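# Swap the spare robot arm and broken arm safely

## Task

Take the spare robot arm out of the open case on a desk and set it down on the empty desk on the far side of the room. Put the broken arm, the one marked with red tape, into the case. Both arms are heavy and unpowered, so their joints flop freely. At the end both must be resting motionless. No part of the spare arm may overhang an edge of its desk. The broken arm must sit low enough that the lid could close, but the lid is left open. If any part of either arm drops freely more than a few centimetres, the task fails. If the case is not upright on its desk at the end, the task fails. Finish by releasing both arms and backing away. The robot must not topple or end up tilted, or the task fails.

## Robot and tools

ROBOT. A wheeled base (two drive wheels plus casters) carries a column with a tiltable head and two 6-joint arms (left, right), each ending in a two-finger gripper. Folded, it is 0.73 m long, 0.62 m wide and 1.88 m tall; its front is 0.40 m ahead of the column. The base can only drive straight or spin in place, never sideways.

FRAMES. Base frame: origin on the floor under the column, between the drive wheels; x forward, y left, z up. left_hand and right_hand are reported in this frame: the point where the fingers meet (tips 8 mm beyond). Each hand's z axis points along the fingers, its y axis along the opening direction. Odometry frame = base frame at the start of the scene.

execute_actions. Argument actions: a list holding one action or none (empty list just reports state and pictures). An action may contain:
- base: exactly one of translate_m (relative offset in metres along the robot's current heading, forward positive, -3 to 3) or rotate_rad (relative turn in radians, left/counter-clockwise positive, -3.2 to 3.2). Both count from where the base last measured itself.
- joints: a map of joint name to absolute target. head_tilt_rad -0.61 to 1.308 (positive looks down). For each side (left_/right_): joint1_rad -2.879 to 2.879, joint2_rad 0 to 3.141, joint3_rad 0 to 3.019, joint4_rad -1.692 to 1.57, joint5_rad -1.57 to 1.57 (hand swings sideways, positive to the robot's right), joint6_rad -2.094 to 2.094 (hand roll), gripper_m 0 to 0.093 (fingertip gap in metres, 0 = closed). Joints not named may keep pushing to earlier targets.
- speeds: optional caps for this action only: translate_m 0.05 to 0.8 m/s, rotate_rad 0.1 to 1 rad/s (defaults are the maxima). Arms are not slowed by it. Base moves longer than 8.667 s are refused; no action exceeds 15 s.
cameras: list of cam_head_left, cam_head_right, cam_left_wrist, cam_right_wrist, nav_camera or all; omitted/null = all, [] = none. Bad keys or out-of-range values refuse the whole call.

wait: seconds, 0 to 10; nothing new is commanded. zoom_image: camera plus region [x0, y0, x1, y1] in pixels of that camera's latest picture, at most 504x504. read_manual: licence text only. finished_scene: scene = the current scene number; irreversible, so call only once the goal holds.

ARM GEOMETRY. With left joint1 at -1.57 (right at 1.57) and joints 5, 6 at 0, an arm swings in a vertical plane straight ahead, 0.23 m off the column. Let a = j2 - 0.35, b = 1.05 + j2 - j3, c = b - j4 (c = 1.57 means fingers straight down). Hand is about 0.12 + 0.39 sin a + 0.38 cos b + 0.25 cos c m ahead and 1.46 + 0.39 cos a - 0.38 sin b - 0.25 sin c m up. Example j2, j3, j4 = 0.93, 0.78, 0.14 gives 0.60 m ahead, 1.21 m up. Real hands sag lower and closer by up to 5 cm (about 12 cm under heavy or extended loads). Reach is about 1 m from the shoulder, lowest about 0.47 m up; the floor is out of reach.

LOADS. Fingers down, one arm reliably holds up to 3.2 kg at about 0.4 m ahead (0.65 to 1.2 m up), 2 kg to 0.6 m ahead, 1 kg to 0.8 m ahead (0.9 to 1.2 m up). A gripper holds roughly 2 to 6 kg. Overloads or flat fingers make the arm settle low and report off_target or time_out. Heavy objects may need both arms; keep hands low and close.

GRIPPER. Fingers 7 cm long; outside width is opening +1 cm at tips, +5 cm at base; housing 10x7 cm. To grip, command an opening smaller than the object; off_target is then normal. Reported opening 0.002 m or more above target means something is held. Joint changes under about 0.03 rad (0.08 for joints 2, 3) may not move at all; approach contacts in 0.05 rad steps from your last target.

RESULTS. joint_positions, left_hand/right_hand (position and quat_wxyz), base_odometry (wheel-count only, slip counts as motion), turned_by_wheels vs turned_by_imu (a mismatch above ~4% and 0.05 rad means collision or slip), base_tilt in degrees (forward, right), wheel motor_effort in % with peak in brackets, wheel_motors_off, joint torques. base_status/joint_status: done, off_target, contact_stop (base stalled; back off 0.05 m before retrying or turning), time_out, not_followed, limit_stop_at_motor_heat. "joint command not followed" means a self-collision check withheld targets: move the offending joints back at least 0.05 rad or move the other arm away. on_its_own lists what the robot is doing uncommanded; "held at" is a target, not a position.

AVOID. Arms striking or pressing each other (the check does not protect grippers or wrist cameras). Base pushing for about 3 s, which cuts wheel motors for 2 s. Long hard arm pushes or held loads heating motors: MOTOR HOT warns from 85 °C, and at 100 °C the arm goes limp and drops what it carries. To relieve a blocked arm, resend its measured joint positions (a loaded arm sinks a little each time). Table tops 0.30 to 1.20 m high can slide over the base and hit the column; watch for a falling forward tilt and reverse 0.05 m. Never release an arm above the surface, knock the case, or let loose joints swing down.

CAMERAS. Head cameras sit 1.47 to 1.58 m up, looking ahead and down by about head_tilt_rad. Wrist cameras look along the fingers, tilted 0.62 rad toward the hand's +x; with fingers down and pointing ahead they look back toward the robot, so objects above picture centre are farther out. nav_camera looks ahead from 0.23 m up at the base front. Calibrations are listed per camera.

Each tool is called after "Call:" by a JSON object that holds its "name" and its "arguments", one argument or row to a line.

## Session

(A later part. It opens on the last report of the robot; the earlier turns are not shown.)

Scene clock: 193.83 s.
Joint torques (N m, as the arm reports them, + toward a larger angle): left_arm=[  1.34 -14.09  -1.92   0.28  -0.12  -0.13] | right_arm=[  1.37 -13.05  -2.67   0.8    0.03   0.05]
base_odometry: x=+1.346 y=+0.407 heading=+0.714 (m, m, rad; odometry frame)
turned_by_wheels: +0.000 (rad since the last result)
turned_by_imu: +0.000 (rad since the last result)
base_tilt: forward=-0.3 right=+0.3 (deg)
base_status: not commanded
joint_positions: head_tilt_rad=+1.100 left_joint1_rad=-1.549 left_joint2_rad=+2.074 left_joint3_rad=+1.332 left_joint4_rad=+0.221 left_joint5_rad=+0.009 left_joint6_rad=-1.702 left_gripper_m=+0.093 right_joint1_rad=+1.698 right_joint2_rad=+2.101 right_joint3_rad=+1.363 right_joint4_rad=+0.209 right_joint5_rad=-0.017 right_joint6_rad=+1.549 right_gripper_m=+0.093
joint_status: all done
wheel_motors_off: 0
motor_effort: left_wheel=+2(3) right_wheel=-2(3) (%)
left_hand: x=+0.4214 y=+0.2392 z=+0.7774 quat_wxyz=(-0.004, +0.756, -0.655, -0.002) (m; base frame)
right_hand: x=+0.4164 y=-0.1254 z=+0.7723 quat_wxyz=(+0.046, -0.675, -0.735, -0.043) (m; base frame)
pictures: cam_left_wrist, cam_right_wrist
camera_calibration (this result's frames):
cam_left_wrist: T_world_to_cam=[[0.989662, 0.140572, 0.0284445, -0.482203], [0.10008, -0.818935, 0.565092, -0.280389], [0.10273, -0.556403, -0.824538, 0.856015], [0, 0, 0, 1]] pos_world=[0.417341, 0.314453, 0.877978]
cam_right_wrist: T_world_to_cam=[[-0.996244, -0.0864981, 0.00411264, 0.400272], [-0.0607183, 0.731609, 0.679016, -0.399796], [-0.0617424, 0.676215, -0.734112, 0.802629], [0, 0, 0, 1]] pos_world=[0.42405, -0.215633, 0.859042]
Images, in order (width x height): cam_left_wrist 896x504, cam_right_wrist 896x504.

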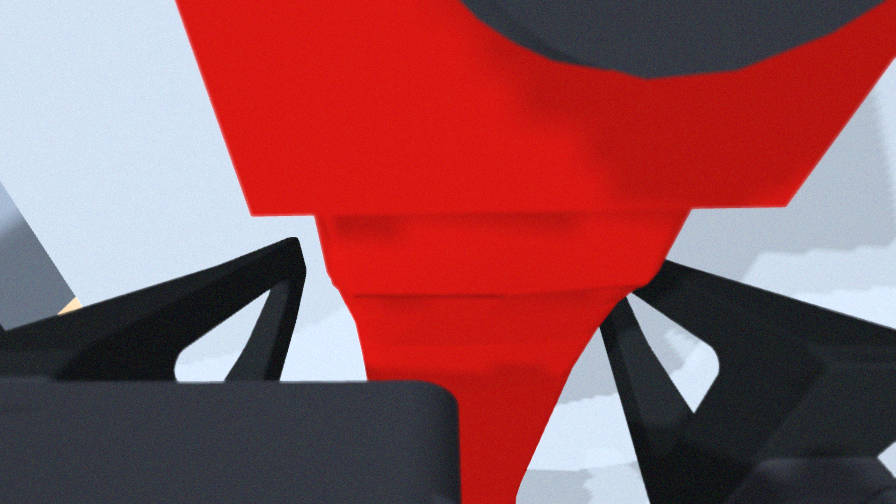

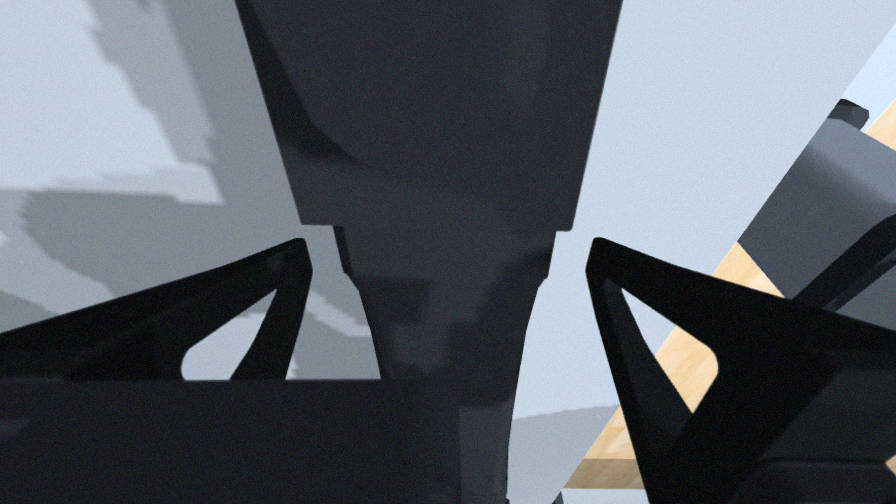

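Call:
{"name": "execute_actions", "arguments": {
  "actions": [
    {"joints":{"left_gripper_m":0,"right_gripper_m":0.0,"left_joint3_rad":1.345}}
  ],
  "cameras": []
}}

Call:
{"name": "execute_actions", "arguments": {
  "actions": [
    {"joints":{"left_joint2_rad":1.94,"right_joint2_rad":1.99}}
  ],
  "cameras": []
}}

Call:
{"name": "execute_actions", "arguments": {
  "actions": [
    {"joints":{"left_joint1_rad":-1.56,"left_joint2_rad":1.83,"left_joint3_rad":1.22,"right_joint2_rad":1.86,"right_joint3_rad":1.23}}
  ],
  "cameras": []
}}

Call:
{"name": "execute_actions", "arguments": {
  "actions": [
    {"joints":{"left_joint1_rad":-1.57,"left_joint2_rad":1.71,"left_joint3_rad":1.1,"right_joint2_rad":1.73,"right_joint3_rad":1.1}}
  ],
  "cameras": []
}}

Call:
{"name": "execute_actions", "arguments": {
  "actions": [
    {"joints":{"left_joint1_rad":-1.58,"left_joint2_rad":1.6,"left_joint3_rad":1.0,"left_joint4_rad":0.2,"right_joint2_rad":1.61,"right_joint3_rad":1.0,"right_joint4_rad":0.2}}
  ],
  "cameras": []
}}

Call:
{"name": "execute_actions", "arguments": {
  "actions": [
    {"joints":{"left_joint1_rad":-1.59,"left_joint2_rad":1.49,"left_joint3_rad":0.91,"left_joint4_rad":0.18,"right_joint2_rad":1.49,"right_joint3_rad":0.91,"right_joint4_rad":0.18}}
  ],
  "cameras": []
}}

Call:
{"name": "execute_actions", "arguments": {
  "actions": [
    {"base":{"translate_m":-1.07},"speeds":{"translate_m":0.4},"joints":{"left_joint1_rad":-1.605,"left_joint2_rad":1.25,"left_joint3_rad":0.77,"left_joint4_rad":0.09,"right_joint2_rad":1.25,"right_joint3_rad":0.77,"right_joint4_rad":0.09}}
  ],
  "cameras": []
}}

Call:
{"name": "execute_actions", "arguments": {
  "actions": [
    {"base":{"rotate_rad":1.61},"speeds":{"rotate_rad":0.5},"joints":{"left_joint1_rad":-1.63,"left_joint2_rad":1.02,"left_joint3_rad":0.69,"left_joint4_rad":-0.055,"right_joint2_rad":1.02,"right_joint3_rad":0.69,"right_joint4_rad":-0.055}}
  ],
  "cameras": ["nav_camera","cam_head_left"]
}}

Scene clock: 215.47 s.
Joint torques (N m, as the arm reports them, + toward a larger angle): left_arm=[  1.59 -13.74  -1.43   0.38  -0.11  -0.21] | right_arm=[  1.7  -12.67  -2.72   0.85   0.1    0.1 ]
base_odometry: x=+1.346 y=+0.407 heading=+0.714 (m, m, rad; odometry frame)
turned_by_wheels: +0.000 (rad since the last result)
turned_by_imu: -0.002 (rad since the last result)
base_tilt: forward=-0.3 right=+0.3 (deg)
base_status: not commanded
joint_positions: head_tilt_rad=+1.100 left_joint1_rad=-1.549 left_joint2_rad=+2.074 left_joint3_rad=+1.340 left_joint4_rad=+0.219 left_joint5_rad=+0.010 left_joint6_rad=-1.692 left_gripper_m=+0.054 right_joint1_rad=+1.698 right_joint2_rad=+2.101 right_joint3_rad=+1.364 right_joint4_rad=+0.211 right_joint5_rad=-0.017 right_joint6_rad=+1.543 right_gripper_m=+0.054
joint_status: left_gripper_m off_target (ended at +0.054, target +0.000); right_gripper_m off_target (ended at +0.054, target +0.000); the others done
wheel_motors_off: 0
motor_effort: left_wheel=+1(3) right_wheel=-4(3) (%)
left_hand: x=+0.4261 y=+0.2392 z=+0.7767 quat_wxyz=(-0.006, +0.752, -0.659, +0.000) (m; base frame)
right_hand: x=+0.4167 y=-0.1253 z=+0.7721 quat_wxyz=(+0.046, -0.673, -0.737, -0.044) (m; base frame)
pictures: none
No camera images: the call's "cameras" was empty. Leave "cameras" out to get every camera's image.

Scene clock: 216.30 s.
Joint torques (N m, as the arm reports them, + toward a larger angle): left_arm=[  1.15 -26.26  -1.8    0.46  -0.13  -0.24] | right_arm=[  1.84 -21.36  -3.2    0.77   0.08   0.06]
base_odometry: x=+1.346 y=+0.407 heading=+0.714 (m, m, rad; odometry frame)
turned_by_wheels: +0.000 (rad since the last result)
turned_by_imu: +0.000 (rad since the last result)
base_tilt: forward=-0.3 right=+0.4 (deg)
base_status: not commanded
joint_positions: head_tilt_rad=+1.100 left_joint1_rad=-1.550 left_joint2_rad=+2.066 left_joint3_rad=+1.347 left_joint4_rad=+0.216 left_joint5_rad=+0.010 left_joint6_rad=-1.690 left_gripper_m=+0.054 right_joint1_rad=+1.696 right_joint2_rad=+2.096 right_joint3_rad=+1.370 right_joint4_rad=+0.211 right_joint5_rad=-0.017 right_joint6_rad=+1.543 right_gripper_m=+0.054
joint_status: all done
wheel_motors_off: 0
motor_effort: left_wheel=+0(2) right_wheel=-2(3) (%)
left_hand: x=+0.4354 y=+0.2387 z=+0.7788 quat_wxyz=(-0.010, +0.751, -0.660, +0.005) (m; base frame)
right_hand: x=+0.4245 y=-0.1261 z=+0.7731 quat_wxyz=(+0.041, -0.673, -0.737, -0.048) (m; base frame)
pictures: none
No camera images: the call's "cameras" was empty. Leave "cameras" out to get every camera's image.

Scene clock: 217.43 s.
Joint torques (N m, as the arm reports them, + toward a larger angle): left_arm=[  2.03 -25.4   -3.76   0.42  -0.18  -0.2 ] | right_arm=[  2.25 -21.14  -3.94   0.8   -0.04   0.22]
base_odometry: x=+1.346 y=+0.407 heading=+0.714 (m, m, rad; odometry frame)
turned_by_wheels: +0.000 (rad since the last result)
turned_by_imu: +0.000 (rad since the last result)
base_tilt: forward=-0.2 right=+0.3 (deg)
base_status: not commanded
joint_positions: head_tilt_rad=+1.100 left_joint1_rad=-1.569 left_joint2_rad=+1.939 left_joint3_rad=+1.245 left_joint4_rad=+0.219 left_joint5_rad=+0.011 left_joint6_rad=-1.701 left_gripper_m=+0.054 right_joint1_rad=+1.684 right_joint2_rad=+1.953 right_joint3_rad=+1.250 right_joint4_rad=+0.211 right_joint5_rad=-0.014 right_joint6_rad=+1.533 right_gripper_m=+0.054
joint_status: all done
wheel_motors_off: 0
motor_effort: left_wheel=+0(3) right_wheel=-2(4) (%)
left_hand: x=+0.4553 y=+0.2239 z=+0.8256 quat_wxyz=(-0.012, +0.751, -0.659, +0.021) (m; base frame)
right_hand: x=+0.4453 y=-0.1400 z=+0.8249 quat_wxyz=(+0.028, -0.672, -0.738, -0.051) (m; base frame)
pictures: none
No camera images: the call's "cameras" was empty. Leave "cameras" out to get every camera's image.

Scene clock: 218.30 s.
Joint torques (N m, as the arm reports them, + toward a larger angle): left_arm=[  1.41 -25.45  -2.66   0.65  -0.16  -0.12] | right_arm=[  2.21 -22.17  -4.14   0.68   0.12   0.15]
base_odometry: x=+1.346 y=+0.407 heading=+0.714 (m, m, rad; odometry frame)
turned_by_wheels: +0.000 (rad since the last result)
turned_by_imu: +0.000 (rad since the last result)
base_tilt: forward=-0.2 right=+0.4 (deg)
base_status: not commanded
joint_positions: head_tilt_rad=+1.100 left_joint1_rad=-1.576 left_joint2_rad=+1.826 left_joint3_rad=+1.114 left_joint4_rad=+0.219 left_joint5_rad=+0.011 left_joint6_rad=-1.697 left_gripper_m=+0.054 right_joint1_rad=+1.684 right_joint2_rad=+1.845 right_joint3_rad=+1.122 right_joint4_rad=+0.212 right_joint5_rad=-0.018 right_joint6_rad=+1.539 right_gripper_m=+0.054
joint_status: all done
wheel_motors_off: 0
motor_effort: left_wheel=+1(1) right_wheel=-4(6) (%)
left_hand: x=+0.4433 y=+0.2191 z=+0.8703 quat_wxyz=(-0.005, +0.749, -0.662, +0.017) (m; base frame)
right_hand: x=+0.4322 y=-0.1442 z=+0.8676 quat_wxyz=(+0.037, -0.674, -0.736, -0.046) (m; base frame)
pictures: none
No camera images: the call's "cameras" was empty. Leave "cameras" out to get every camera's image.

Scene clock: 219.17 s.
Joint torques (N m, as the arm reports them, + toward a larger angle): left_arm=[  1.73 -25.49  -3.03   0.31  -0.03  -0.15] | right_arm=[  1.76 -21.7   -3.82   0.33   0.1    0.14]
base_odometry: x=+1.346 y=+0.407 heading=+0.714 (m, m, rad; odometry frame)
turned_by_wheels: +0.000 (rad since the last result)
turned_by_imu: +0.000 (rad since the last result)
base_tilt: forward=-0.2 right=+0.3 (deg)
base_status: not commanded
joint_positions: head_tilt_rad=+1.100 left_joint1_rad=-1.584 left_joint2_rad=+1.711 left_joint3_rad=+1.020 left_joint4_rad=+0.203 left_joint5_rad=+0.008 left_joint6_rad=-1.700 left_gripper_m=+0.054 right_joint1_rad=+1.684 right_joint2_rad=+1.726 right_joint3_rad=+1.020 right_joint4_rad=+0.202 right_joint5_rad=-0.018 right_joint6_rad=+1.539 right_gripper_m=+0.054
joint_status: all done
wheel_motors_off: 0
motor_effort: left_wheel=+0(2) right_wheel=-4(4) (%)
left_hand: x=+0.4456 y=+0.2142 z=+0.9126 quat_wxyz=(-0.004, +0.749, -0.662, +0.020) (m; base frame)
right_hand: x=+0.4348 y=-0.1485 z=+0.9118 quat_wxyz=(+0.034, -0.674, -0.736, -0.049) (m; base frame)
pictures: none
No camera images: the call's "cameras" was empty. Leave "cameras" out to get every camera's image.

Scene clock: 220.10 s.
Joint torques (N m, as the arm reports them, + toward a larger angle): left_arm=[  0.83 -23.56  -2.53   0.58   0.23  -0.16] | right_arm=[  1.31 -23.63  -3.83   0.4    0.2    0.14]
base_odometry: x=+1.346 y=+0.407 heading=+0.714 (m, m, rad; odometry frame)
turned_by_wheels: +0.000 (rad since the last result)
turned_by_imu: +0.000 (rad since the last result)
base_tilt: forward=-0.2 right=+0.3 (deg)
base_status: not commanded
joint_positions: head_tilt_rad=+1.100 left_joint1_rad=-1.592 left_joint2_rad=+1.599 left_joint3_rad=+0.924 left_joint4_rad=+0.181 left_joint5_rad=+0.003 left_joint6_rad=-1.700 left_gripper_m=+0.054 right_joint1_rad=+1.687 right_joint2_rad=+1.624 right_joint3_rad=+0.930 right_joint4_rad=+0.180 right_joint5_rad=-0.019 right_joint6_rad=+1.544 right_gripper_m=+0.054
joint_status: all done
wheel_motors_off: 0
motor_effort: left_wheel=+1(2) right_wheel=-3(4) (%)
left_hand: x=+0.4386 y=+0.2113 z=+0.9531 quat_wxyz=(-0.002, +0.748, -0.664, +0.018) (m; base frame)
right_hand: x=+0.4276 y=-0.1504 z=+0.9489 quat_wxyz=(+0.039, -0.675, -0.735, -0.046) (m; base frame)
pictures: none
No camera images: the call's "cameras" was empty. Leave "cameras" out to get every camera's image.

Scene clock: 224.03 s.
Joint torques (N m, as the arm reports them, + toward a larger angle): left_arm=[  1.59 -21.95  -0.68   0.64   0.27  -0.08] | right_arm=[  0.91 -19.6   -0.85   0.96   0.21   0.14]
base_odometry: x=+0.537 y=-0.293 heading=+0.712 (m, m, rad; odometry frame)
turned_by_wheels: -0.001 (rad since the last result)
turned_by_imu: -0.001 (rad since the last result)
base_tilt: forward=-0.3 right=+0.3 (deg)
base_status: done
joint_positions: head_tilt_rad=+1.100 left_joint1_rad=-1.608 left_joint2_rad=+1.339 left_joint3_rad=+0.773 left_joint4_rad=+0.085 left_joint5_rad=+0.002 left_joint6_rad=-1.708 left_gripper_m=+0.054 right_joint1_rad=+1.693 right_joint2_rad=+1.353 right_joint3_rad=+0.771 right_joint4_rad=+0.080 right_joint5_rad=-0.019 right_joint6_rad=+1.542 right_gripper_m=+0.054
joint_status: all done
wheel_motors_off: 0
motor_effort: left_wheel=+0(59) right_wheel=+1(93) (%)
left_hand: x=+0.4403 y=+0.2039 z=+1.0394 quat_wxyz=(-0.001, +0.748, -0.664, +0.028) (m; base frame)
right_hand: x=+0.4300 y=-0.1564 z=+1.0385 quat_wxyz=(+0.036, -0.673, -0.736, -0.052) (m; base frame)
pictures: none
No camera images: the call's "cameras" was empty. Leave "cameras" out to get every camera's image.

Scene clock: 228.33 s.
Joint torques (N m, as the arm reports them, + toward a larger angle): left_arm=[  1.11 -22.77   0.78   0.15   0.86   0.  ] | right_arm=[  0.01 -19.51   1.42   0.95   0.23   0.15]
base_odometry: x=+0.536 y=-0.293 heading=+2.322 (m, m, rad; odometry frame)
turned_by_wheels: +1.609 (rad since the last result)
turned_by_imu: +1.612 (rad since the last result)
base_tilt: forward=-0.3 right=+0.3 (deg)
base_status: done
joint_positions: head_tilt_rad=+1.100 left_joint1_rad=-1.634 left_joint2_rad=+1.133 left_joint3_rad=+0.687 left_joint4_rad=-0.049 left_joint5_rad=-0.011 left_joint6_rad=-1.723 left_gripper_m=+0.054 right_joint1_rad=+1.693 right_joint2_rad=+1.131 right_joint3_rad=+0.681 right_joint4_rad=-0.067 right_joint5_rad=-0.019 right_joint6_rad=+1.538 right_gripper_m=+0.054
joint_status: all done
wheel_motors_off: 0
motor_effort: left_wheel=-7(49) right_wheel=+6(72) (%)
left_hand: x=+0.4325 y=+0.1957 z=+1.1020 quat_wxyz=(+0.008, +0.748, -0.663, +0.025) (m; base frame)
right_hand: x=+0.4233 y=-0.1635 z=+1.1050 quat_wxyz=(+0.042, -0.672, -0.738, -0.047) (m; base frame)
pictures: cam_head_left, nav_camera
camera_calibration (this result's frames):
cam_head_left: T_world_to_cam=[[0.0627601, -0.997613, -0.0288043, 0.0649764], [-0.843, -0.0375399, -0.536602, 0.857462], [0.53424, 0.0579592, -0.843344, 1.19063], [0, 0, 0, 1]] pos_world=[0.0826802, 0.0280022, 1.4661]
Images, in order (width x height): cam_head_left 896x504, nav_camera 896x504.

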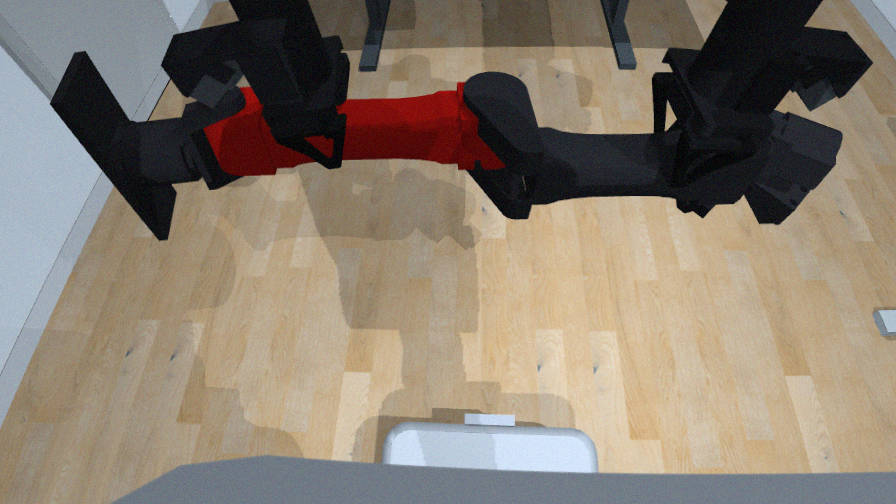

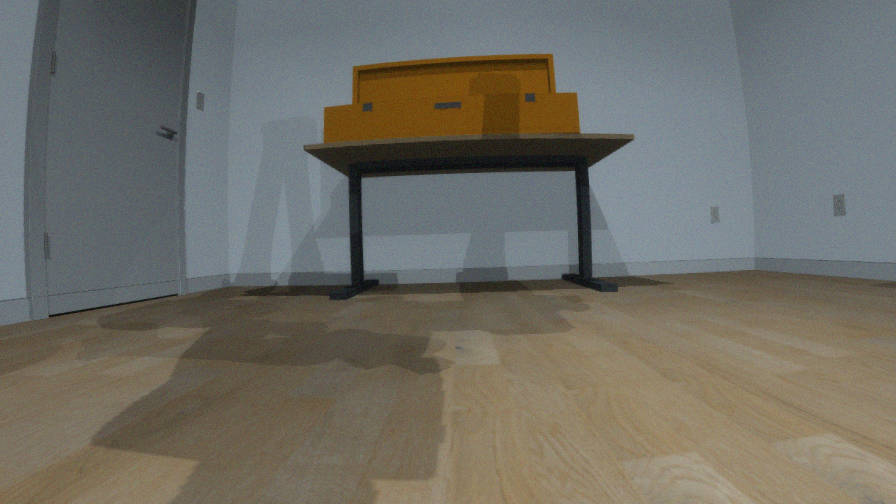

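Call:
{"name": "execute_actions", "arguments": {
  "actions": [
    {"base":{"translate_m":1.76},"speeds":{"translate_m":0.4},"joints":{"left_joint1_rad":-1.655,"left_joint2_rad":0.74,"left_joint3_rad":0.67,"left_joint4_rad":-0.28,"right_joint2_rad":0.74,"right_joint3_rad":0.67,"right_joint4_rad":-0.28}}
  ],
  "cameras": []
}}

Call:
{"name": "execute_actions", "arguments": {
  "actions": [
    {"joints":{"right_joint1_rad":1.655,"left_joint2_rad":1.05,"left_joint3_rad":0.7,"left_joint4_rad":-0.055,"right_joint2_rad":1.05,"right_joint3_rad":0.7,"right_joint4_rad":-0.055,"left_joint6_rad":-1.74}}
  ],
  "cameras": []
}}

Call:
{"name": "execute_actions", "arguments": {
  "actions": [
    {"joints":{"right_joint1_rad":1.635,"left_joint2_rad":1.29,"left_joint3_rad":0.77,"left_joint4_rad":0.09,"right_joint2_rad":1.29,"right_joint3_rad":0.77,"right_joint4_rad":0.09}}
  ],
  "cameras": ["cam_head_left"]
}}

Scene clock: 244.87 s.
Joint torques (N m, as the arm reports them, + toward a larger angle): left_arm=[  0.63 -20.26   5.93   0.13   1.24   0.11] | right_arm=[ -1.21 -17.35   6.69   1.29   0.59   0.13]
base_odometry: x=-0.665 y=+0.993 heading=+2.323 (m, m, rad; odometry frame)
turned_by_wheels: +0.001 (rad since the last result)
turned_by_imu: -0.006 (rad since the last result)
base_tilt: forward=-0.2 right=+0.3 (deg)
base_status: done
joint_positions: head_tilt_rad=+1.100 left_joint1_rad=-1.652 left_joint2_rad=+0.843 left_joint3_rad=+0.631 left_joint4_rad=-0.276 left_joint5_rad=-0.021 left_joint6_rad=-1.733 left_gripper_m=+0.054 right_joint1_rad=+1.712 right_joint2_rad=+0.835 right_joint3_rad=+0.626 right_joint4_rad=-0.299 right_joint5_rad=-0.029 right_joint6_rad=+1.539 right_gripper_m=+0.054
joint_status: all done
wheel_motors_off: 0
motor_effort: left_wheel=+0(66) right_wheel=-3(61) (%)
left_hand: x=+0.4328 y=+0.1949 z=+1.1861 quat_wxyz=(+0.007, +0.749, -0.662, +0.030) (m; base frame)
right_hand: x=+0.4246 y=-0.1635 z=+1.1911 quat_wxyz=(+0.047, -0.668, -0.740, -0.060) (m; base frame)
pictures: none
No camera images: the call's "cameras" was empty. Leave "cameras" out to get every camera's image.

Scene clock: 246.20 s.
Joint torques (N m, as the arm reports them, + toward a larger angle): left_arm=[ -0.17 -23.92   0.83   0.37   1.3   -0.13] | right_arm=[ -0.69 -20.66   1.39   1.04   0.55   0.24]
base_odometry: x=-0.665 y=+0.993 heading=+2.323 (m, m, rad; odometry frame)
turned_by_wheels: +0.000 (rad since the last result)
turned_by_imu: -0.001 (rad since the last result)
base_tilt: forward=-0.3 right=+0.3 (deg)
base_status: not commanded
joint_positions: head_tilt_rad=+1.100 left_joint1_rad=-1.653 left_joint2_rad=+1.169 left_joint3_rad=+0.695 left_joint4_rad=-0.054 left_joint5_rad=-0.023 left_joint6_rad=-1.737 left_gripper_m=+0.054 right_joint1_rad=+1.674 right_joint2_rad=+1.164 right_joint3_rad=+0.688 right_joint4_rad=-0.074 right_joint5_rad=-0.028 right_joint6_rad=+1.532 right_gripper_m=+0.054
joint_status: all done
wheel_motors_off: 0
motor_effort: left_wheel=+1(5) right_wheel=-3(5) (%)
left_hand: x=+0.4230 y=+0.1885 z=+1.0917 quat_wxyz=(+0.020, +0.750, -0.661, +0.014) (m; base frame)
right_hand: x=+0.4148 y=-0.1709 z=+1.0947 quat_wxyz=(+0.050, -0.673, -0.737, -0.033) (m; base frame)
pictures: none
No camera images: the call's "cameras" was empty. Leave "cameras" out to get every camera's image.

Scene clock: 247.63 s.
Joint torques (N m, as the arm reports them, + toward a larger angle): left_arm=[  0.6  -22.49  -1.92   0.3    1.38  -0.14] | right_arm=[ -0.65 -19.85  -1.65   0.94   0.68   0.31]
base_odometry: x=-0.665 y=+0.993 heading=+2.323 (m, m, rad; odometry frame)
turned_by_wheels: +0.000 (rad since the last result)
turned_by_imu: -0.001 (rad since the last result)
base_tilt: forward=-0.3 right=+0.3 (deg)
base_status: not commanded
joint_positions: head_tilt_rad=+1.100 left_joint1_rad=-1.653 left_joint2_rad=+1.395 left_joint3_rad=+0.784 left_joint4_rad=+0.094 left_joint5_rad=-0.023 left_joint6_rad=-1.735 left_gripper_m=+0.054 right_joint1_rad=+1.651 right_joint2_rad=+1.391 right_joint3_rad=+0.774 right_joint4_rad=+0.077 right_joint5_rad=-0.029 right_joint6_rad=+1.525 right_gripper_m=+0.054
joint_status: all done
wheel_motors_off: 0
motor_effort: left_wheel=+2(5) right_wheel=-2(7) (%)
left_hand: x=+0.4247 y=+0.1836 z=+1.0232 quat_wxyz=(+0.016, +0.749, -0.662, +0.018) (m; base frame)
right_hand: x=+0.4160 y=-0.1768 z=+1.0252 quat_wxyz=(+0.040, -0.675, -0.736, -0.030) (m; base frame)
pictures: cam_head_left
camera_calibration (this result's frames):
cam_head_left: T_world_to_cam=[[0.0627589, -0.997613, -0.028807, 0.0649805], [-0.843023, -0.0375399, -0.536566, 0.857408], [0.534204, 0.0579592, -0.843367, 1.19067], [0, 0, 0, 1]] pos_world=[0.082677, 0.0280022, 1.4661]
Images, in order (width x height): cam_head_left 896x504.

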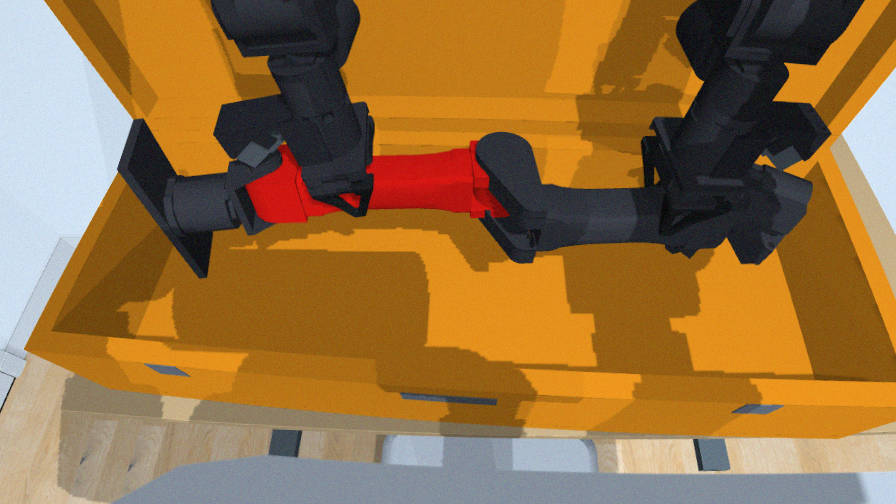

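Call:
{"name": "execute_actions", "arguments": {
  "actions": [
    {"joints":{"right_joint1_rad":1.61,"right_joint6_rad":1.51,"left_joint2_rad":1.52,"left_joint3_rad":0.9,"left_joint4_rad":0.18,"right_joint2_rad":1.52,"right_joint3_rad":0.9,"right_joint4_rad":0.18}}
  ],
  "cameras": []
}}

Call:
{"name": "execute_actions", "arguments": {
  "actions": [
    {"joints":{"left_joint2_rad":1.61,"left_joint3_rad":0.97,"left_joint4_rad":0.21,"right_joint2_rad":1.63,"right_joint3_rad":0.97,"right_joint4_rad":0.21}}
  ],
  "cameras": []
}}

Call:
{"name": "execute_actions", "arguments": {
  "actions": [
    {"base":{"translate_m":-0.03},"speeds":{"translate_m":0.05},"joints":{"left_joint1_rad":-1.53,"right_joint1_rad":1.73,"left_joint6_rad":-1.68,"right_joint6_rad":1.56,"left_joint2_rad":1.67,"left_joint3_rad":1.01,"right_joint2_rad":1.69,"right_joint3_rad":1.01}}
  ],
  "cameras": []
}}

Call:
{"name": "execute_actions", "arguments": {
  "actions": [
    {"joints":{"left_joint1_rad":-1.52,"left_joint2_rad":1.76,"left_joint3_rad":1.09,"right_joint2_rad":1.79,"right_joint3_rad":1.1}}
  ],
  "cameras": ["cam_head_right"]
}}

Scene clock: 263.33 s.
Joint torques (N m, as the arm reports them, + toward a larger angle): left_arm=[  0.89 -23.44  -3.36   0.26   1.33  -0.07] | right_arm=[ -0.51 -20.24  -2.79   0.93   0.93   0.13]
base_odometry: x=-0.665 y=+0.993 heading=+2.323 (m, m, rad; odometry frame)
turned_by_wheels: +0.000 (rad since the last result)
turned_by_imu: -0.002 (rad since the last result)
base_tilt: forward=-0.2 right=+0.3 (deg)
base_status: not commanded
joint_positions: head_tilt_rad=+1.100 left_joint1_rad=-1.653 left_joint2_rad=+1.621 left_joint3_rad=+0.921 left_joint4_rad=+0.184 left_joint5_rad=-0.021 left_joint6_rad=-1.739 left_gripper_m=+0.054 right_joint1_rad=+1.629 right_joint2_rad=+1.615 right_joint3_rad=+0.910 right_joint4_rad=+0.167 right_joint5_rad=-0.034 right_joint6_rad=+1.510 right_gripper_m=+0.054
joint_status: all done
wheel_motors_off: 0
motor_effort: left_wheel=+3(5) right_wheel=-4(8) (%)
left_hand: x=+0.4256 y=+0.1780 z=+0.9482 quat_wxyz=(+0.016, +0.750, -0.661, +0.019) (m; base frame)
right_hand: x=+0.4183 y=-0.1842 z=+0.9503 quat_wxyz=(+0.034, -0.674, -0.737, -0.026) (m; base frame)
pictures: none
No camera images: the call's "cameras" was empty. Leave "cameras" out to get every camera's image.

Scene clock: 264.20 s.
Joint torques (N m, as the arm reports them, + toward a larger angle): left_arm=[ -0.24 -23.25  -4.15   0.68   0.28   0.02] | right_arm=[ -0.6  -14.08   0.12   1.76   0.26   0.25]
base_odometry: x=-0.665 y=+0.993 heading=+2.323 (m, m, rad; odometry frame)
turned_by_wheels: +0.000 (rad since the last result)
turned_by_imu: +0.000 (rad since the last result)
base_tilt: forward=-0.2 right=+0.3 (deg)
base_status: not commanded
joint_positions: head_tilt_rad=+1.100 left_joint1_rad=-1.647 left_joint2_rad=+1.702 left_joint3_rad=+1.002 left_joint4_rad=+0.205 left_joint5_rad=+0.002 left_joint6_rad=-1.746 left_gripper_m=+0.054 right_joint1_rad=+1.627 right_joint2_rad=+1.640 right_joint3_rad=+0.948 right_joint4_rad=+0.179 right_joint5_rad=-0.020 right_joint6_rad=+1.498 right_gripper_m=+0.054
joint_status: all done
wheel_motors_off: 0
motor_effort: left_wheel=+3(3) right_wheel=-2(2) (%)
left_hand: x=+0.4385 y=+0.1749 z=+0.9180 quat_wxyz=(+0.017, +0.754, -0.656, +0.033) (m; base frame)
right_hand: x=+0.4320 y=-0.1870 z=+0.9400 quat_wxyz=(+0.020, -0.670, -0.741, -0.029) (m; base frame)
pictures: none
No camera images: the call's "cameras" was empty. Leave "cameras" out to get every camera's image.

Scene clock: 265.90 s.
Joint torques (N m, as the arm reports them, + toward a larger angle): left_arm=[  1.75 -22.49  -3.66   0.7   -0.32   0.03] | right_arm=[  1.2  -17.82  -3.03   0.4    0.2    0.29]
base_odometry: x=-0.644 y=+0.971 heading=+2.323 (m, m, rad; odometry frame)
turned_by_wheels: +0.000 (rad since the last result)
turned_by_imu: -0.001 (rad since the last result)
base_tilt: forward=-0.3 right=+0.3 (deg)
base_status: done
joint_positions: head_tilt_rad=+1.100 left_joint1_rad=-1.528 left_joint2_rad=+1.759 left_joint3_rad=+1.032 left_joint4_rad=+0.201 left_joint5_rad=+0.013 left_joint6_rad=-1.692 left_gripper_m=+0.054 right_joint1_rad=+1.739 right_joint2_rad=+1.747 right_joint3_rad=+1.018 right_joint4_rad=+0.210 right_joint5_rad=-0.021 right_joint6_rad=+1.541 right_gripper_m=+0.054
joint_status: all done
wheel_motors_off: 0
motor_effort: left_wheel=+0(32) right_wheel=+2(43) (%)
left_hand: x=+0.4261 y=+0.2507 z=+0.8972 quat_wxyz=(-0.008, +0.756, -0.655, -0.009) (m; base frame)
right_hand: x=+0.4214 y=-0.1127 z=+0.9099 quat_wxyz=(+0.056, -0.663, -0.744, -0.061) (m; base frame)
pictures: none
No camera images: the call's "cameras" was empty. Leave "cameras" out to get every camera's image.

Scene clock: 266.83 s.
Joint torques (N m, as the arm reports them, + toward a larger angle): left_arm=[  2.2  -23.31  -4.25   0.43  -0.08  -0.01] | right_arm=[  2.29 -19.59  -4.91   0.28   0.37   0.29]
base_odometry: x=-0.644 y=+0.971 heading=+2.323 (m, m, rad; odometry frame)
turned_by_wheels: +0.000 (rad since the last result)
turned_by_imu: +0.000 (rad since the last result)
base_tilt: forward=-0.3 right=+0.3 (deg)
base_status: not commanded
joint_positions: head_tilt_rad=+1.100 left_joint1_rad=-1.527 left_joint2_rad=+1.852 left_joint3_rad=+1.120 left_joint4_rad=+0.212 left_joint5_rad=+0.008 left_joint6_rad=-1.691 left_gripper_m=+0.054 right_joint1_rad=+1.730 right_joint2_rad=+1.862 right_joint3_rad=+1.128 right_joint4_rad=+0.210 right_joint5_rad=-0.024 right_joint6_rad=+1.541 right_gripper_m=+0.054
joint_status: all done
wheel_motors_off: 0
motor_effort: left_wheel=-1(3) right_wheel=+1(2) (%)
left_hand: x=+0.4289 y=+0.2532 z=+0.8620 quat_wxyz=(-0.012, +0.755, -0.655, -0.009) (m; base frame)
right_hand: x=+0.4240 y=-0.1114 z=+0.8662 quat_wxyz=(+0.057, -0.665, -0.742, -0.058) (m; base frame)
pictures: cam_head_right
camera_calibration (this result's frames):
cam_head_right: T_world_to_cam=[[0.0547612, -0.996463, -0.0637432, 0.0446656], [-0.852932, -0.013491, -0.521848, 0.831279], [0.519143, 0.0829456, -0.850653, 1.20057], [0, 0, 0, 1]] pos_world=[0.0833129, -0.0438595, 1.45792]
Images, in order (width x height): cam_head_right 896x504.

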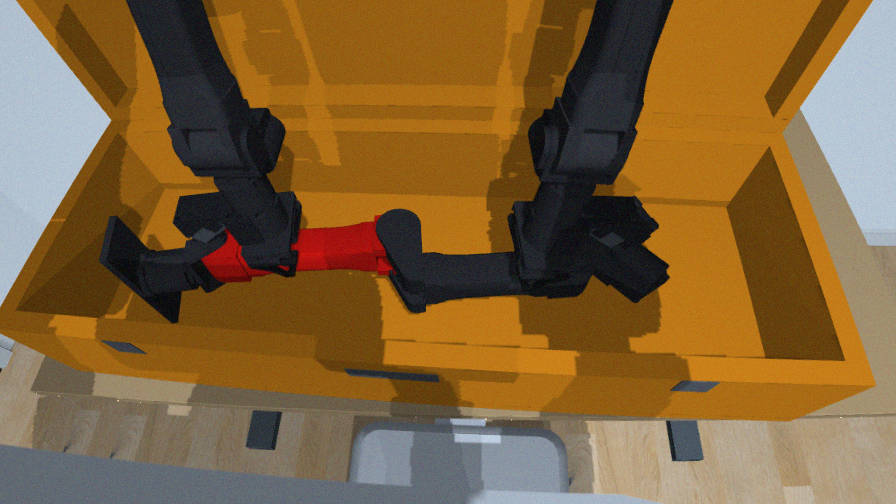

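Call:
{"name": "execute_actions", "arguments": {
  "actions": [
    {"joints":{"right_joint1_rad":1.72,"left_joint2_rad":1.85,"left_joint3_rad":1.17,"right_joint2_rad":1.89,"right_joint3_rad":1.18}}
  ],
  "cameras": []
}}

Call:
{"name": "execute_actions", "arguments": {
  "actions": [
    {"joints":{"right_joint1_rad":1.715,"left_joint2_rad":1.93,"left_joint3_rad":1.25,"right_joint2_rad":1.98,"right_joint3_rad":1.27}}
  ],
  "cameras": []
}}

Call:
{"name": "execute_actions", "arguments": {
  "actions": [
    {"joints":{"left_joint2_rad":2.03,"left_joint3_rad":1.27,"right_joint2_rad":2.07,"right_joint3_rad":1.3}}
  ],
  "cameras": ["cam_head_right"]
}}

Scene clock: 275.80 s.
Joint torques (N m, as the arm reports them, + toward a larger angle): left_arm=[  2.14 -22.8   -4.64   0.54  -0.3   -0.06] | right_arm=[  1.91 -17.35  -3.72   0.43   0.28   0.25]
base_odometry: x=-0.644 y=+0.971 heading=+2.323 (m, m, rad; odometry frame)
turned_by_wheels: +0.000 (rad since the last result)
turned_by_imu: -0.002 (rad since the last result)
base_tilt: forward=-0.2 right=+0.3 (deg)
base_status: not commanded
joint_positions: head_tilt_rad=+1.100 left_joint1_rad=-1.523 left_joint2_rad=+1.942 left_joint3_rad=+1.201 left_joint4_rad=+0.208 left_joint5_rad=+0.014 left_joint6_rad=-1.686 left_gripper_m=+0.054 right_joint1_rad=+1.730 right_joint2_rad=+1.941 right_joint3_rad=+1.195 right_joint4_rad=+0.212 right_joint5_rad=-0.021 right_joint6_rad=+1.545 right_gripper_m=+0.054
joint_status: all done
wheel_motors_off: 0
motor_effort: left_wheel=-2(3) right_wheel=+1(3) (%)
left_hand: x=+0.4231 y=+0.2567 z=+0.8282 quat_wxyz=(-0.007, +0.755, -0.656, -0.013) (m; base frame)
right_hand: x=+0.4167 y=-0.1083 z=+0.8368 quat_wxyz=(+0.060, -0.666, -0.741, -0.053) (m; base frame)
pictures: none
No camera images: the call's "cameras" was empty. Leave "cameras" out to get every camera's image.

Scene clock: 276.53 s.
Joint torques (N m, as the arm reports them, + toward a larger angle): left_arm=[  2.4  -21.61  -3.56   0.46   0.09  -0.22] | right_arm=[  2.16 -18.01  -4.94   0.48   0.8    0.09]
base_odometry: x=-0.644 y=+0.971 heading=+2.323 (m, m, rad; odometry frame)
turned_by_wheels: +0.000 (rad since the last result)
turned_by_imu: +0.000 (rad since the last result)
base_tilt: forward=-0.3 right=+0.3 (deg)
base_status: not commanded
joint_positions: head_tilt_rad=+1.100 left_joint1_rad=-1.525 left_joint2_rad=+2.004 left_joint3_rad=+1.270 left_joint4_rad=+0.209 left_joint5_rad=+0.005 left_joint6_rad=-1.666 left_gripper_m=+0.054 right_joint1_rad=+1.722 right_joint2_rad=+2.042 right_joint3_rad=+1.296 right_joint4_rad=+0.211 right_joint5_rad=-0.032 right_joint6_rad=+1.561 right_gripper_m=+0.054
joint_status: all done
wheel_motors_off: 0
motor_effort: left_wheel=-3(3) right_wheel=+3(4) (%)
left_hand: x=+0.4264 y=+0.2575 z=+0.8040 quat_wxyz=(-0.012, +0.747, -0.664, -0.012) (m; base frame)
right_hand: x=+0.4140 y=-0.1073 z=+0.7980 quat_wxyz=(+0.062, -0.674, -0.735, -0.054) (m; base frame)
pictures: none
No camera images: the call's "cameras" was empty. Leave "cameras" out to get every camera's image.

Scene clock: 277.20 s.
Joint torques (N m, as the arm reports them, + toward a larger angle): left_arm=[  2.33 -13.03  -1.94   0.45   0.05  -0.18] | right_arm=[  1.99 -12.19  -2.17   0.25   0.77   0.15]
base_odometry: x=-0.644 y=+0.971 heading=+2.323 (m, m, rad; odometry frame)
turned_by_wheels: +0.000 (rad since the last result)
turned_by_imu: +0.000 (rad since the last result)
base_tilt: forward=-0.3 right=+0.3 (deg)
base_status: not commanded
joint_positions: head_tilt_rad=+1.100 left_joint1_rad=-1.525 left_joint2_rad=+2.009 left_joint3_rad=+1.271 left_joint4_rad=+0.209 left_joint5_rad=+0.005 left_joint6_rad=-1.666 left_gripper_m=+0.054 right_joint1_rad=+1.722 right_joint2_rad=+2.046 right_joint3_rad=+1.298 right_joint4_rad=+0.211 right_joint5_rad=-0.032 right_joint6_rad=+1.561 right_gripper_m=+0.054
joint_status: all done
wheel_motors_off: 0
motor_effort: left_wheel=-2(3) right_wheel=+1(3) (%)
left_hand: x=+0.4237 y=+0.2575 z=+0.8023 quat_wxyz=(-0.011, +0.747, -0.664, -0.014) (m; base frame)
right_hand: x=+0.4126 y=-0.1072 z=+0.7965 quat_wxyz=(+0.062, -0.674, -0.735, -0.053) (m; base frame)
pictures: cam_head_right
camera_calibration (this result's frames):
cam_head_right: T_world_to_cam=[[0.0547612, -0.996463, -0.0637432, 0.0446656], [-0.852932, -0.013491, -0.521848, 0.831279], [0.519142, 0.0829456, -0.850653, 1.20057], [0, 0, 0, 1]] pos_world=[0.0833129, -0.0438595, 1.45792]
Images, in order (width x height): cam_head_right 896x504.

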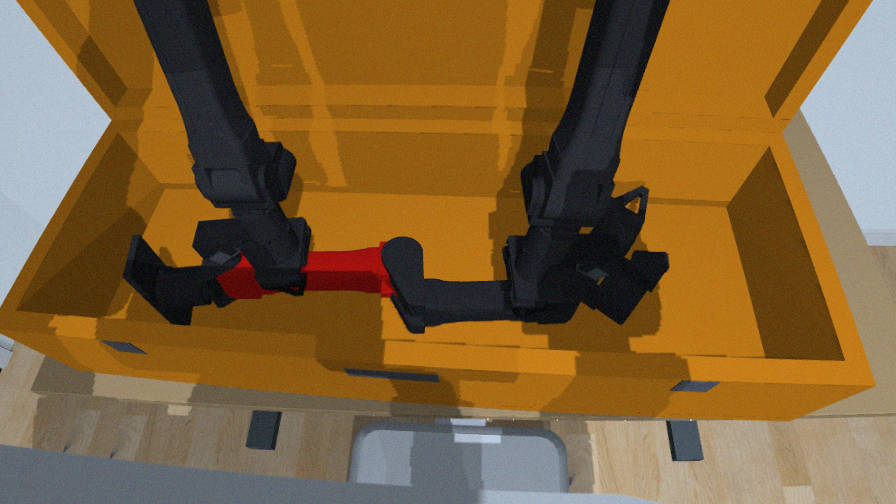

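Call:
{"name": "execute_actions", "arguments": {
  "actions": [
    {"joints":{"left_joint2_rad":2.0,"right_joint2_rad":2.04,"left_gripper_m":0.093,"right_gripper_m":0.085}}
  ],
  "cameras": []
}}

Call:
{"name": "execute_actions", "arguments": {
  "actions": [
    {"joints":{"left_joint2_rad":1.8,"left_joint3_rad":1.06,"right_joint2_rad":1.82,"right_joint3_rad":1.06}}
  ],
  "cameras": []
}}

Call:
{"name": "execute_actions", "arguments": {
  "actions": [
    {"joints":{"left_joint2_rad":1.15,"left_joint3_rad":0.69,"left_joint4_rad":-0.05,"right_joint2_rad":1.15,"right_joint3_rad":0.69,"right_joint4_rad":-0.05}}
  ],
  "cameras": ["cam_head_left"]
}}

Call:
{"name": "execute_actions", "arguments": {
  "actions": [
    {"base":{"translate_m":-0.6}}
  ],
  "cameras": []
}}

Call:
{"name": "finished_scene", "arguments": {
  "scene": 2
}}

Scene clock: 287.27 s.
Joint torques (N m, as the arm reports them, + toward a larger angle): left_arm=[  2.23 -15.84  -1.91   0.33   0.    -0.21] | right_arm=[  2.   -14.45  -2.21   0.47   0.24   0.13]
base_odometry: x=-0.644 y=+0.971 heading=+2.323 (m, m, rad; odometry frame)
turned_by_wheels: +0.000 (rad since the last result)
turned_by_imu: -0.001 (rad since the last result)
base_tilt: forward=-0.3 right=+0.3 (deg)
base_status: not commanded
joint_positions: head_tilt_rad=+1.100 left_joint1_rad=-1.525 left_joint2_rad=+2.009 left_joint3_rad=+1.271 left_joint4_rad=+0.209 left_joint5_rad=+0.006 left_joint6_rad=-1.671 left_gripper_m=+0.093 right_joint1_rad=+1.722 right_joint2_rad=+2.046 right_joint3_rad=+1.298 right_joint4_rad=+0.211 right_joint5_rad=-0.021 right_joint6_rad=+1.563 right_gripper_m=+0.085
joint_status: all done
wheel_motors_off: 0
motor_effort: left_wheel=-3(2) right_wheel=+4(4) (%)
left_hand: x=+0.4237 y=+0.2578 z=+0.8023 quat_wxyz=(-0.011, +0.749, -0.662, -0.014) (m; base frame)
right_hand: x=+0.4127 y=-0.1094 z=+0.7962 quat_wxyz=(+0.058, -0.675, -0.734, -0.049) (m; base frame)
pictures: none
No camera images: the call's "cameras" was empty. Leave "cameras" out to get every camera's image.

Scene clock: 288.27 s.
Joint torques (N m, as the arm reports them, + toward a larger angle): left_arm=[  2.13 -13.85  -2.09   0.5    0.05  -0.15] | right_arm=[  1.64 -13.12  -2.91   0.37   0.23   0.16]
base_odometry: x=-0.644 y=+0.971 heading=+2.323 (m, m, rad; odometry frame)
turned_by_wheels: +0.000 (rad since the last result)
turned_by_imu: +0.000 (rad since the last result)
base_tilt: forward=-0.3 right=+0.3 (deg)
base_status: not commanded
joint_positions: head_tilt_rad=+1.100 left_joint1_rad=-1.525 left_joint2_rad=+1.791 left_joint3_rad=+1.065 left_joint4_rad=+0.209 left_joint5_rad=+0.006 left_joint6_rad=-1.672 left_gripper_m=+0.093 right_joint1_rad=+1.722 right_joint2_rad=+1.810 right_joint3_rad=+1.066 right_joint4_rad=+0.211 right_joint5_rad=-0.021 right_joint6_rad=+1.563 right_gripper_m=+0.085
joint_status: all done
wheel_motors_off: 0
motor_effort: left_wheel=-2(3) right_wheel=+2(4) (%)
left_hand: x=+0.4300 y=+0.2546 z=+0.8849 quat_wxyz=(-0.015, +0.749, -0.662, -0.009) (m; base frame)
right_hand: x=+0.4166 y=-0.1210 z=+0.8856 quat_wxyz=(+0.057, -0.675, -0.734, -0.050) (m; base frame)
pictures: none
No camera images: the call's "cameras" was empty. Leave "cameras" out to get every camera's image.

Scene clock: 289.63 s.
Joint torques (N m, as the arm reports them, + toward a larger angle): left_arm=[  2.07 -12.36   0.43   0.57   0.07  -0.11] | right_arm=[  0.29 -10.84   0.21   0.29   0.25   0.12]
base_odometry: x=-0.644 y=+0.971 heading=+2.323 (m, m, rad; odometry frame)
turned_by_wheels: +0.000 (rad since the last result)
turned_by_imu: -0.001 (rad since the last result)
base_tilt: forward=-0.3 right=+0.3 (deg)
base_status: not commanded
joint_positions: head_tilt_rad=+1.100 left_joint1_rad=-1.525 left_joint2_rad=+1.140 left_joint3_rad=+0.693 left_joint4_rad=-0.052 left_joint5_rad=+0.006 left_joint6_rad=-1.673 left_gripper_m=+0.093 right_joint1_rad=+1.722 right_joint2_rad=+1.140 right_joint3_rad=+0.693 right_joint4_rad=-0.045 right_joint5_rad=-0.021 right_joint6_rad=+1.563 right_gripper_m=+0.085
joint_status: all done
wheel_motors_off: 0
motor_effort: left_wheel=-2(3) right_wheel=+2(3) (%)
left_hand: x=+0.4334 y=+0.2461 z=+1.0998 quat_wxyz=(-0.021, +0.750, -0.662, -0.002) (m; base frame)
right_hand: x=+0.4322 y=-0.1487 z=+1.1046 quat_wxyz=(+0.043, -0.676, -0.733, -0.065) (m; base frame)
pictures: cam_head_left
camera_calibration (this result's frames):
cam_head_left: T_world_to_cam=[[0.0627552, -0.997613, -0.028815, 0.0649931], [-0.843091, -0.0375399, -0.536458, 0.857245], [0.534096, 0.0579592, -0.843435, 1.19078], [0, 0, 0, 1]] pos_world=[0.0826676, 0.0280022, 1.46609]
Images, in order (width x height): cam_head_left 896x504.

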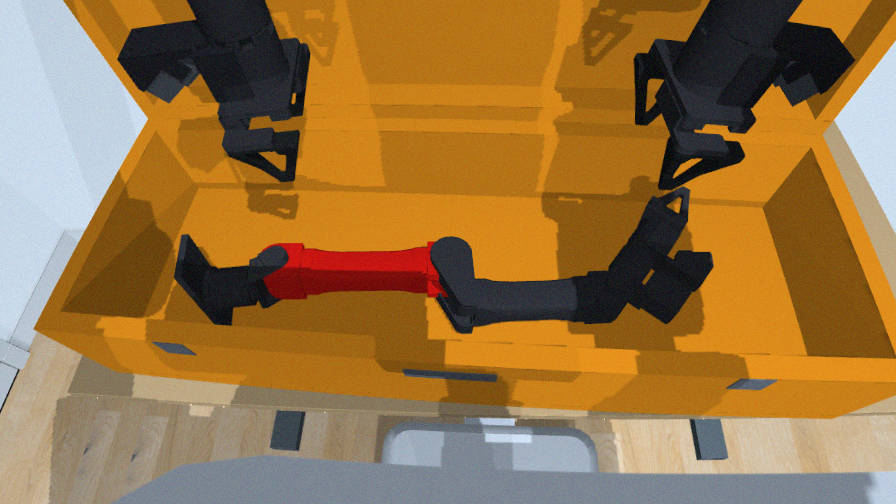

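Scene clock: 292.40 s.
Joint torques (N m, as the arm reports them, + toward a larger angle): left_arm=[  2.16 -12.27   0.88   0.45   0.06  -0.12] | right_arm=[  0.19 -11.66   0.79   0.23   0.22   0.11]
base_odometry: x=-0.234 y=+0.533 heading=+2.324 (m, m, rad; odometry frame)
turned_by_wheels: +0.001 (rad since the last result)
turned_by_imu: +0.002 (rad since the last result)
base_tilt: forward=-0.2 right=+0.3 (deg)
base_status: done
joint_positions: head_tilt_rad=+1.101 left_joint1_rad=-1.525 left_joint2_rad=+1.141 left_joint3_rad=+0.688 left_joint4_rad=-0.052 left_joint5_rad=+0.006 left_joint6_rad=-1.673 left_gripper_m=+0.093 right_joint1_rad=+1.722 right_joint2_rad=+1.142 right_joint3_rad=+0.687 right_joint4_rad=-0.045 right_joint5_rad=-0.021 right_joint6_rad=+1.563 right_gripper_m=+0.085
joint_status: not commanded
wheel_motors_off: 0
motor_effort: left_wheel=+1(63) right_wheel=-2(63) (%)
left_hand: x=+0.4297 y=+0.2460 z=+1.0993 quat_wxyz=(-0.019, +0.750, -0.661, -0.005) (m; base frame)
right_hand: x=+0.4278 y=-0.1491 z=+1.1038 quat_wxyz=(+0.045, -0.675, -0.733, -0.062) (m; base frame)
pictures: none
No camera images: the call's "cameras" was empty. Leave "cameras" out to get every camera's image.

The scene is finished: the task was done.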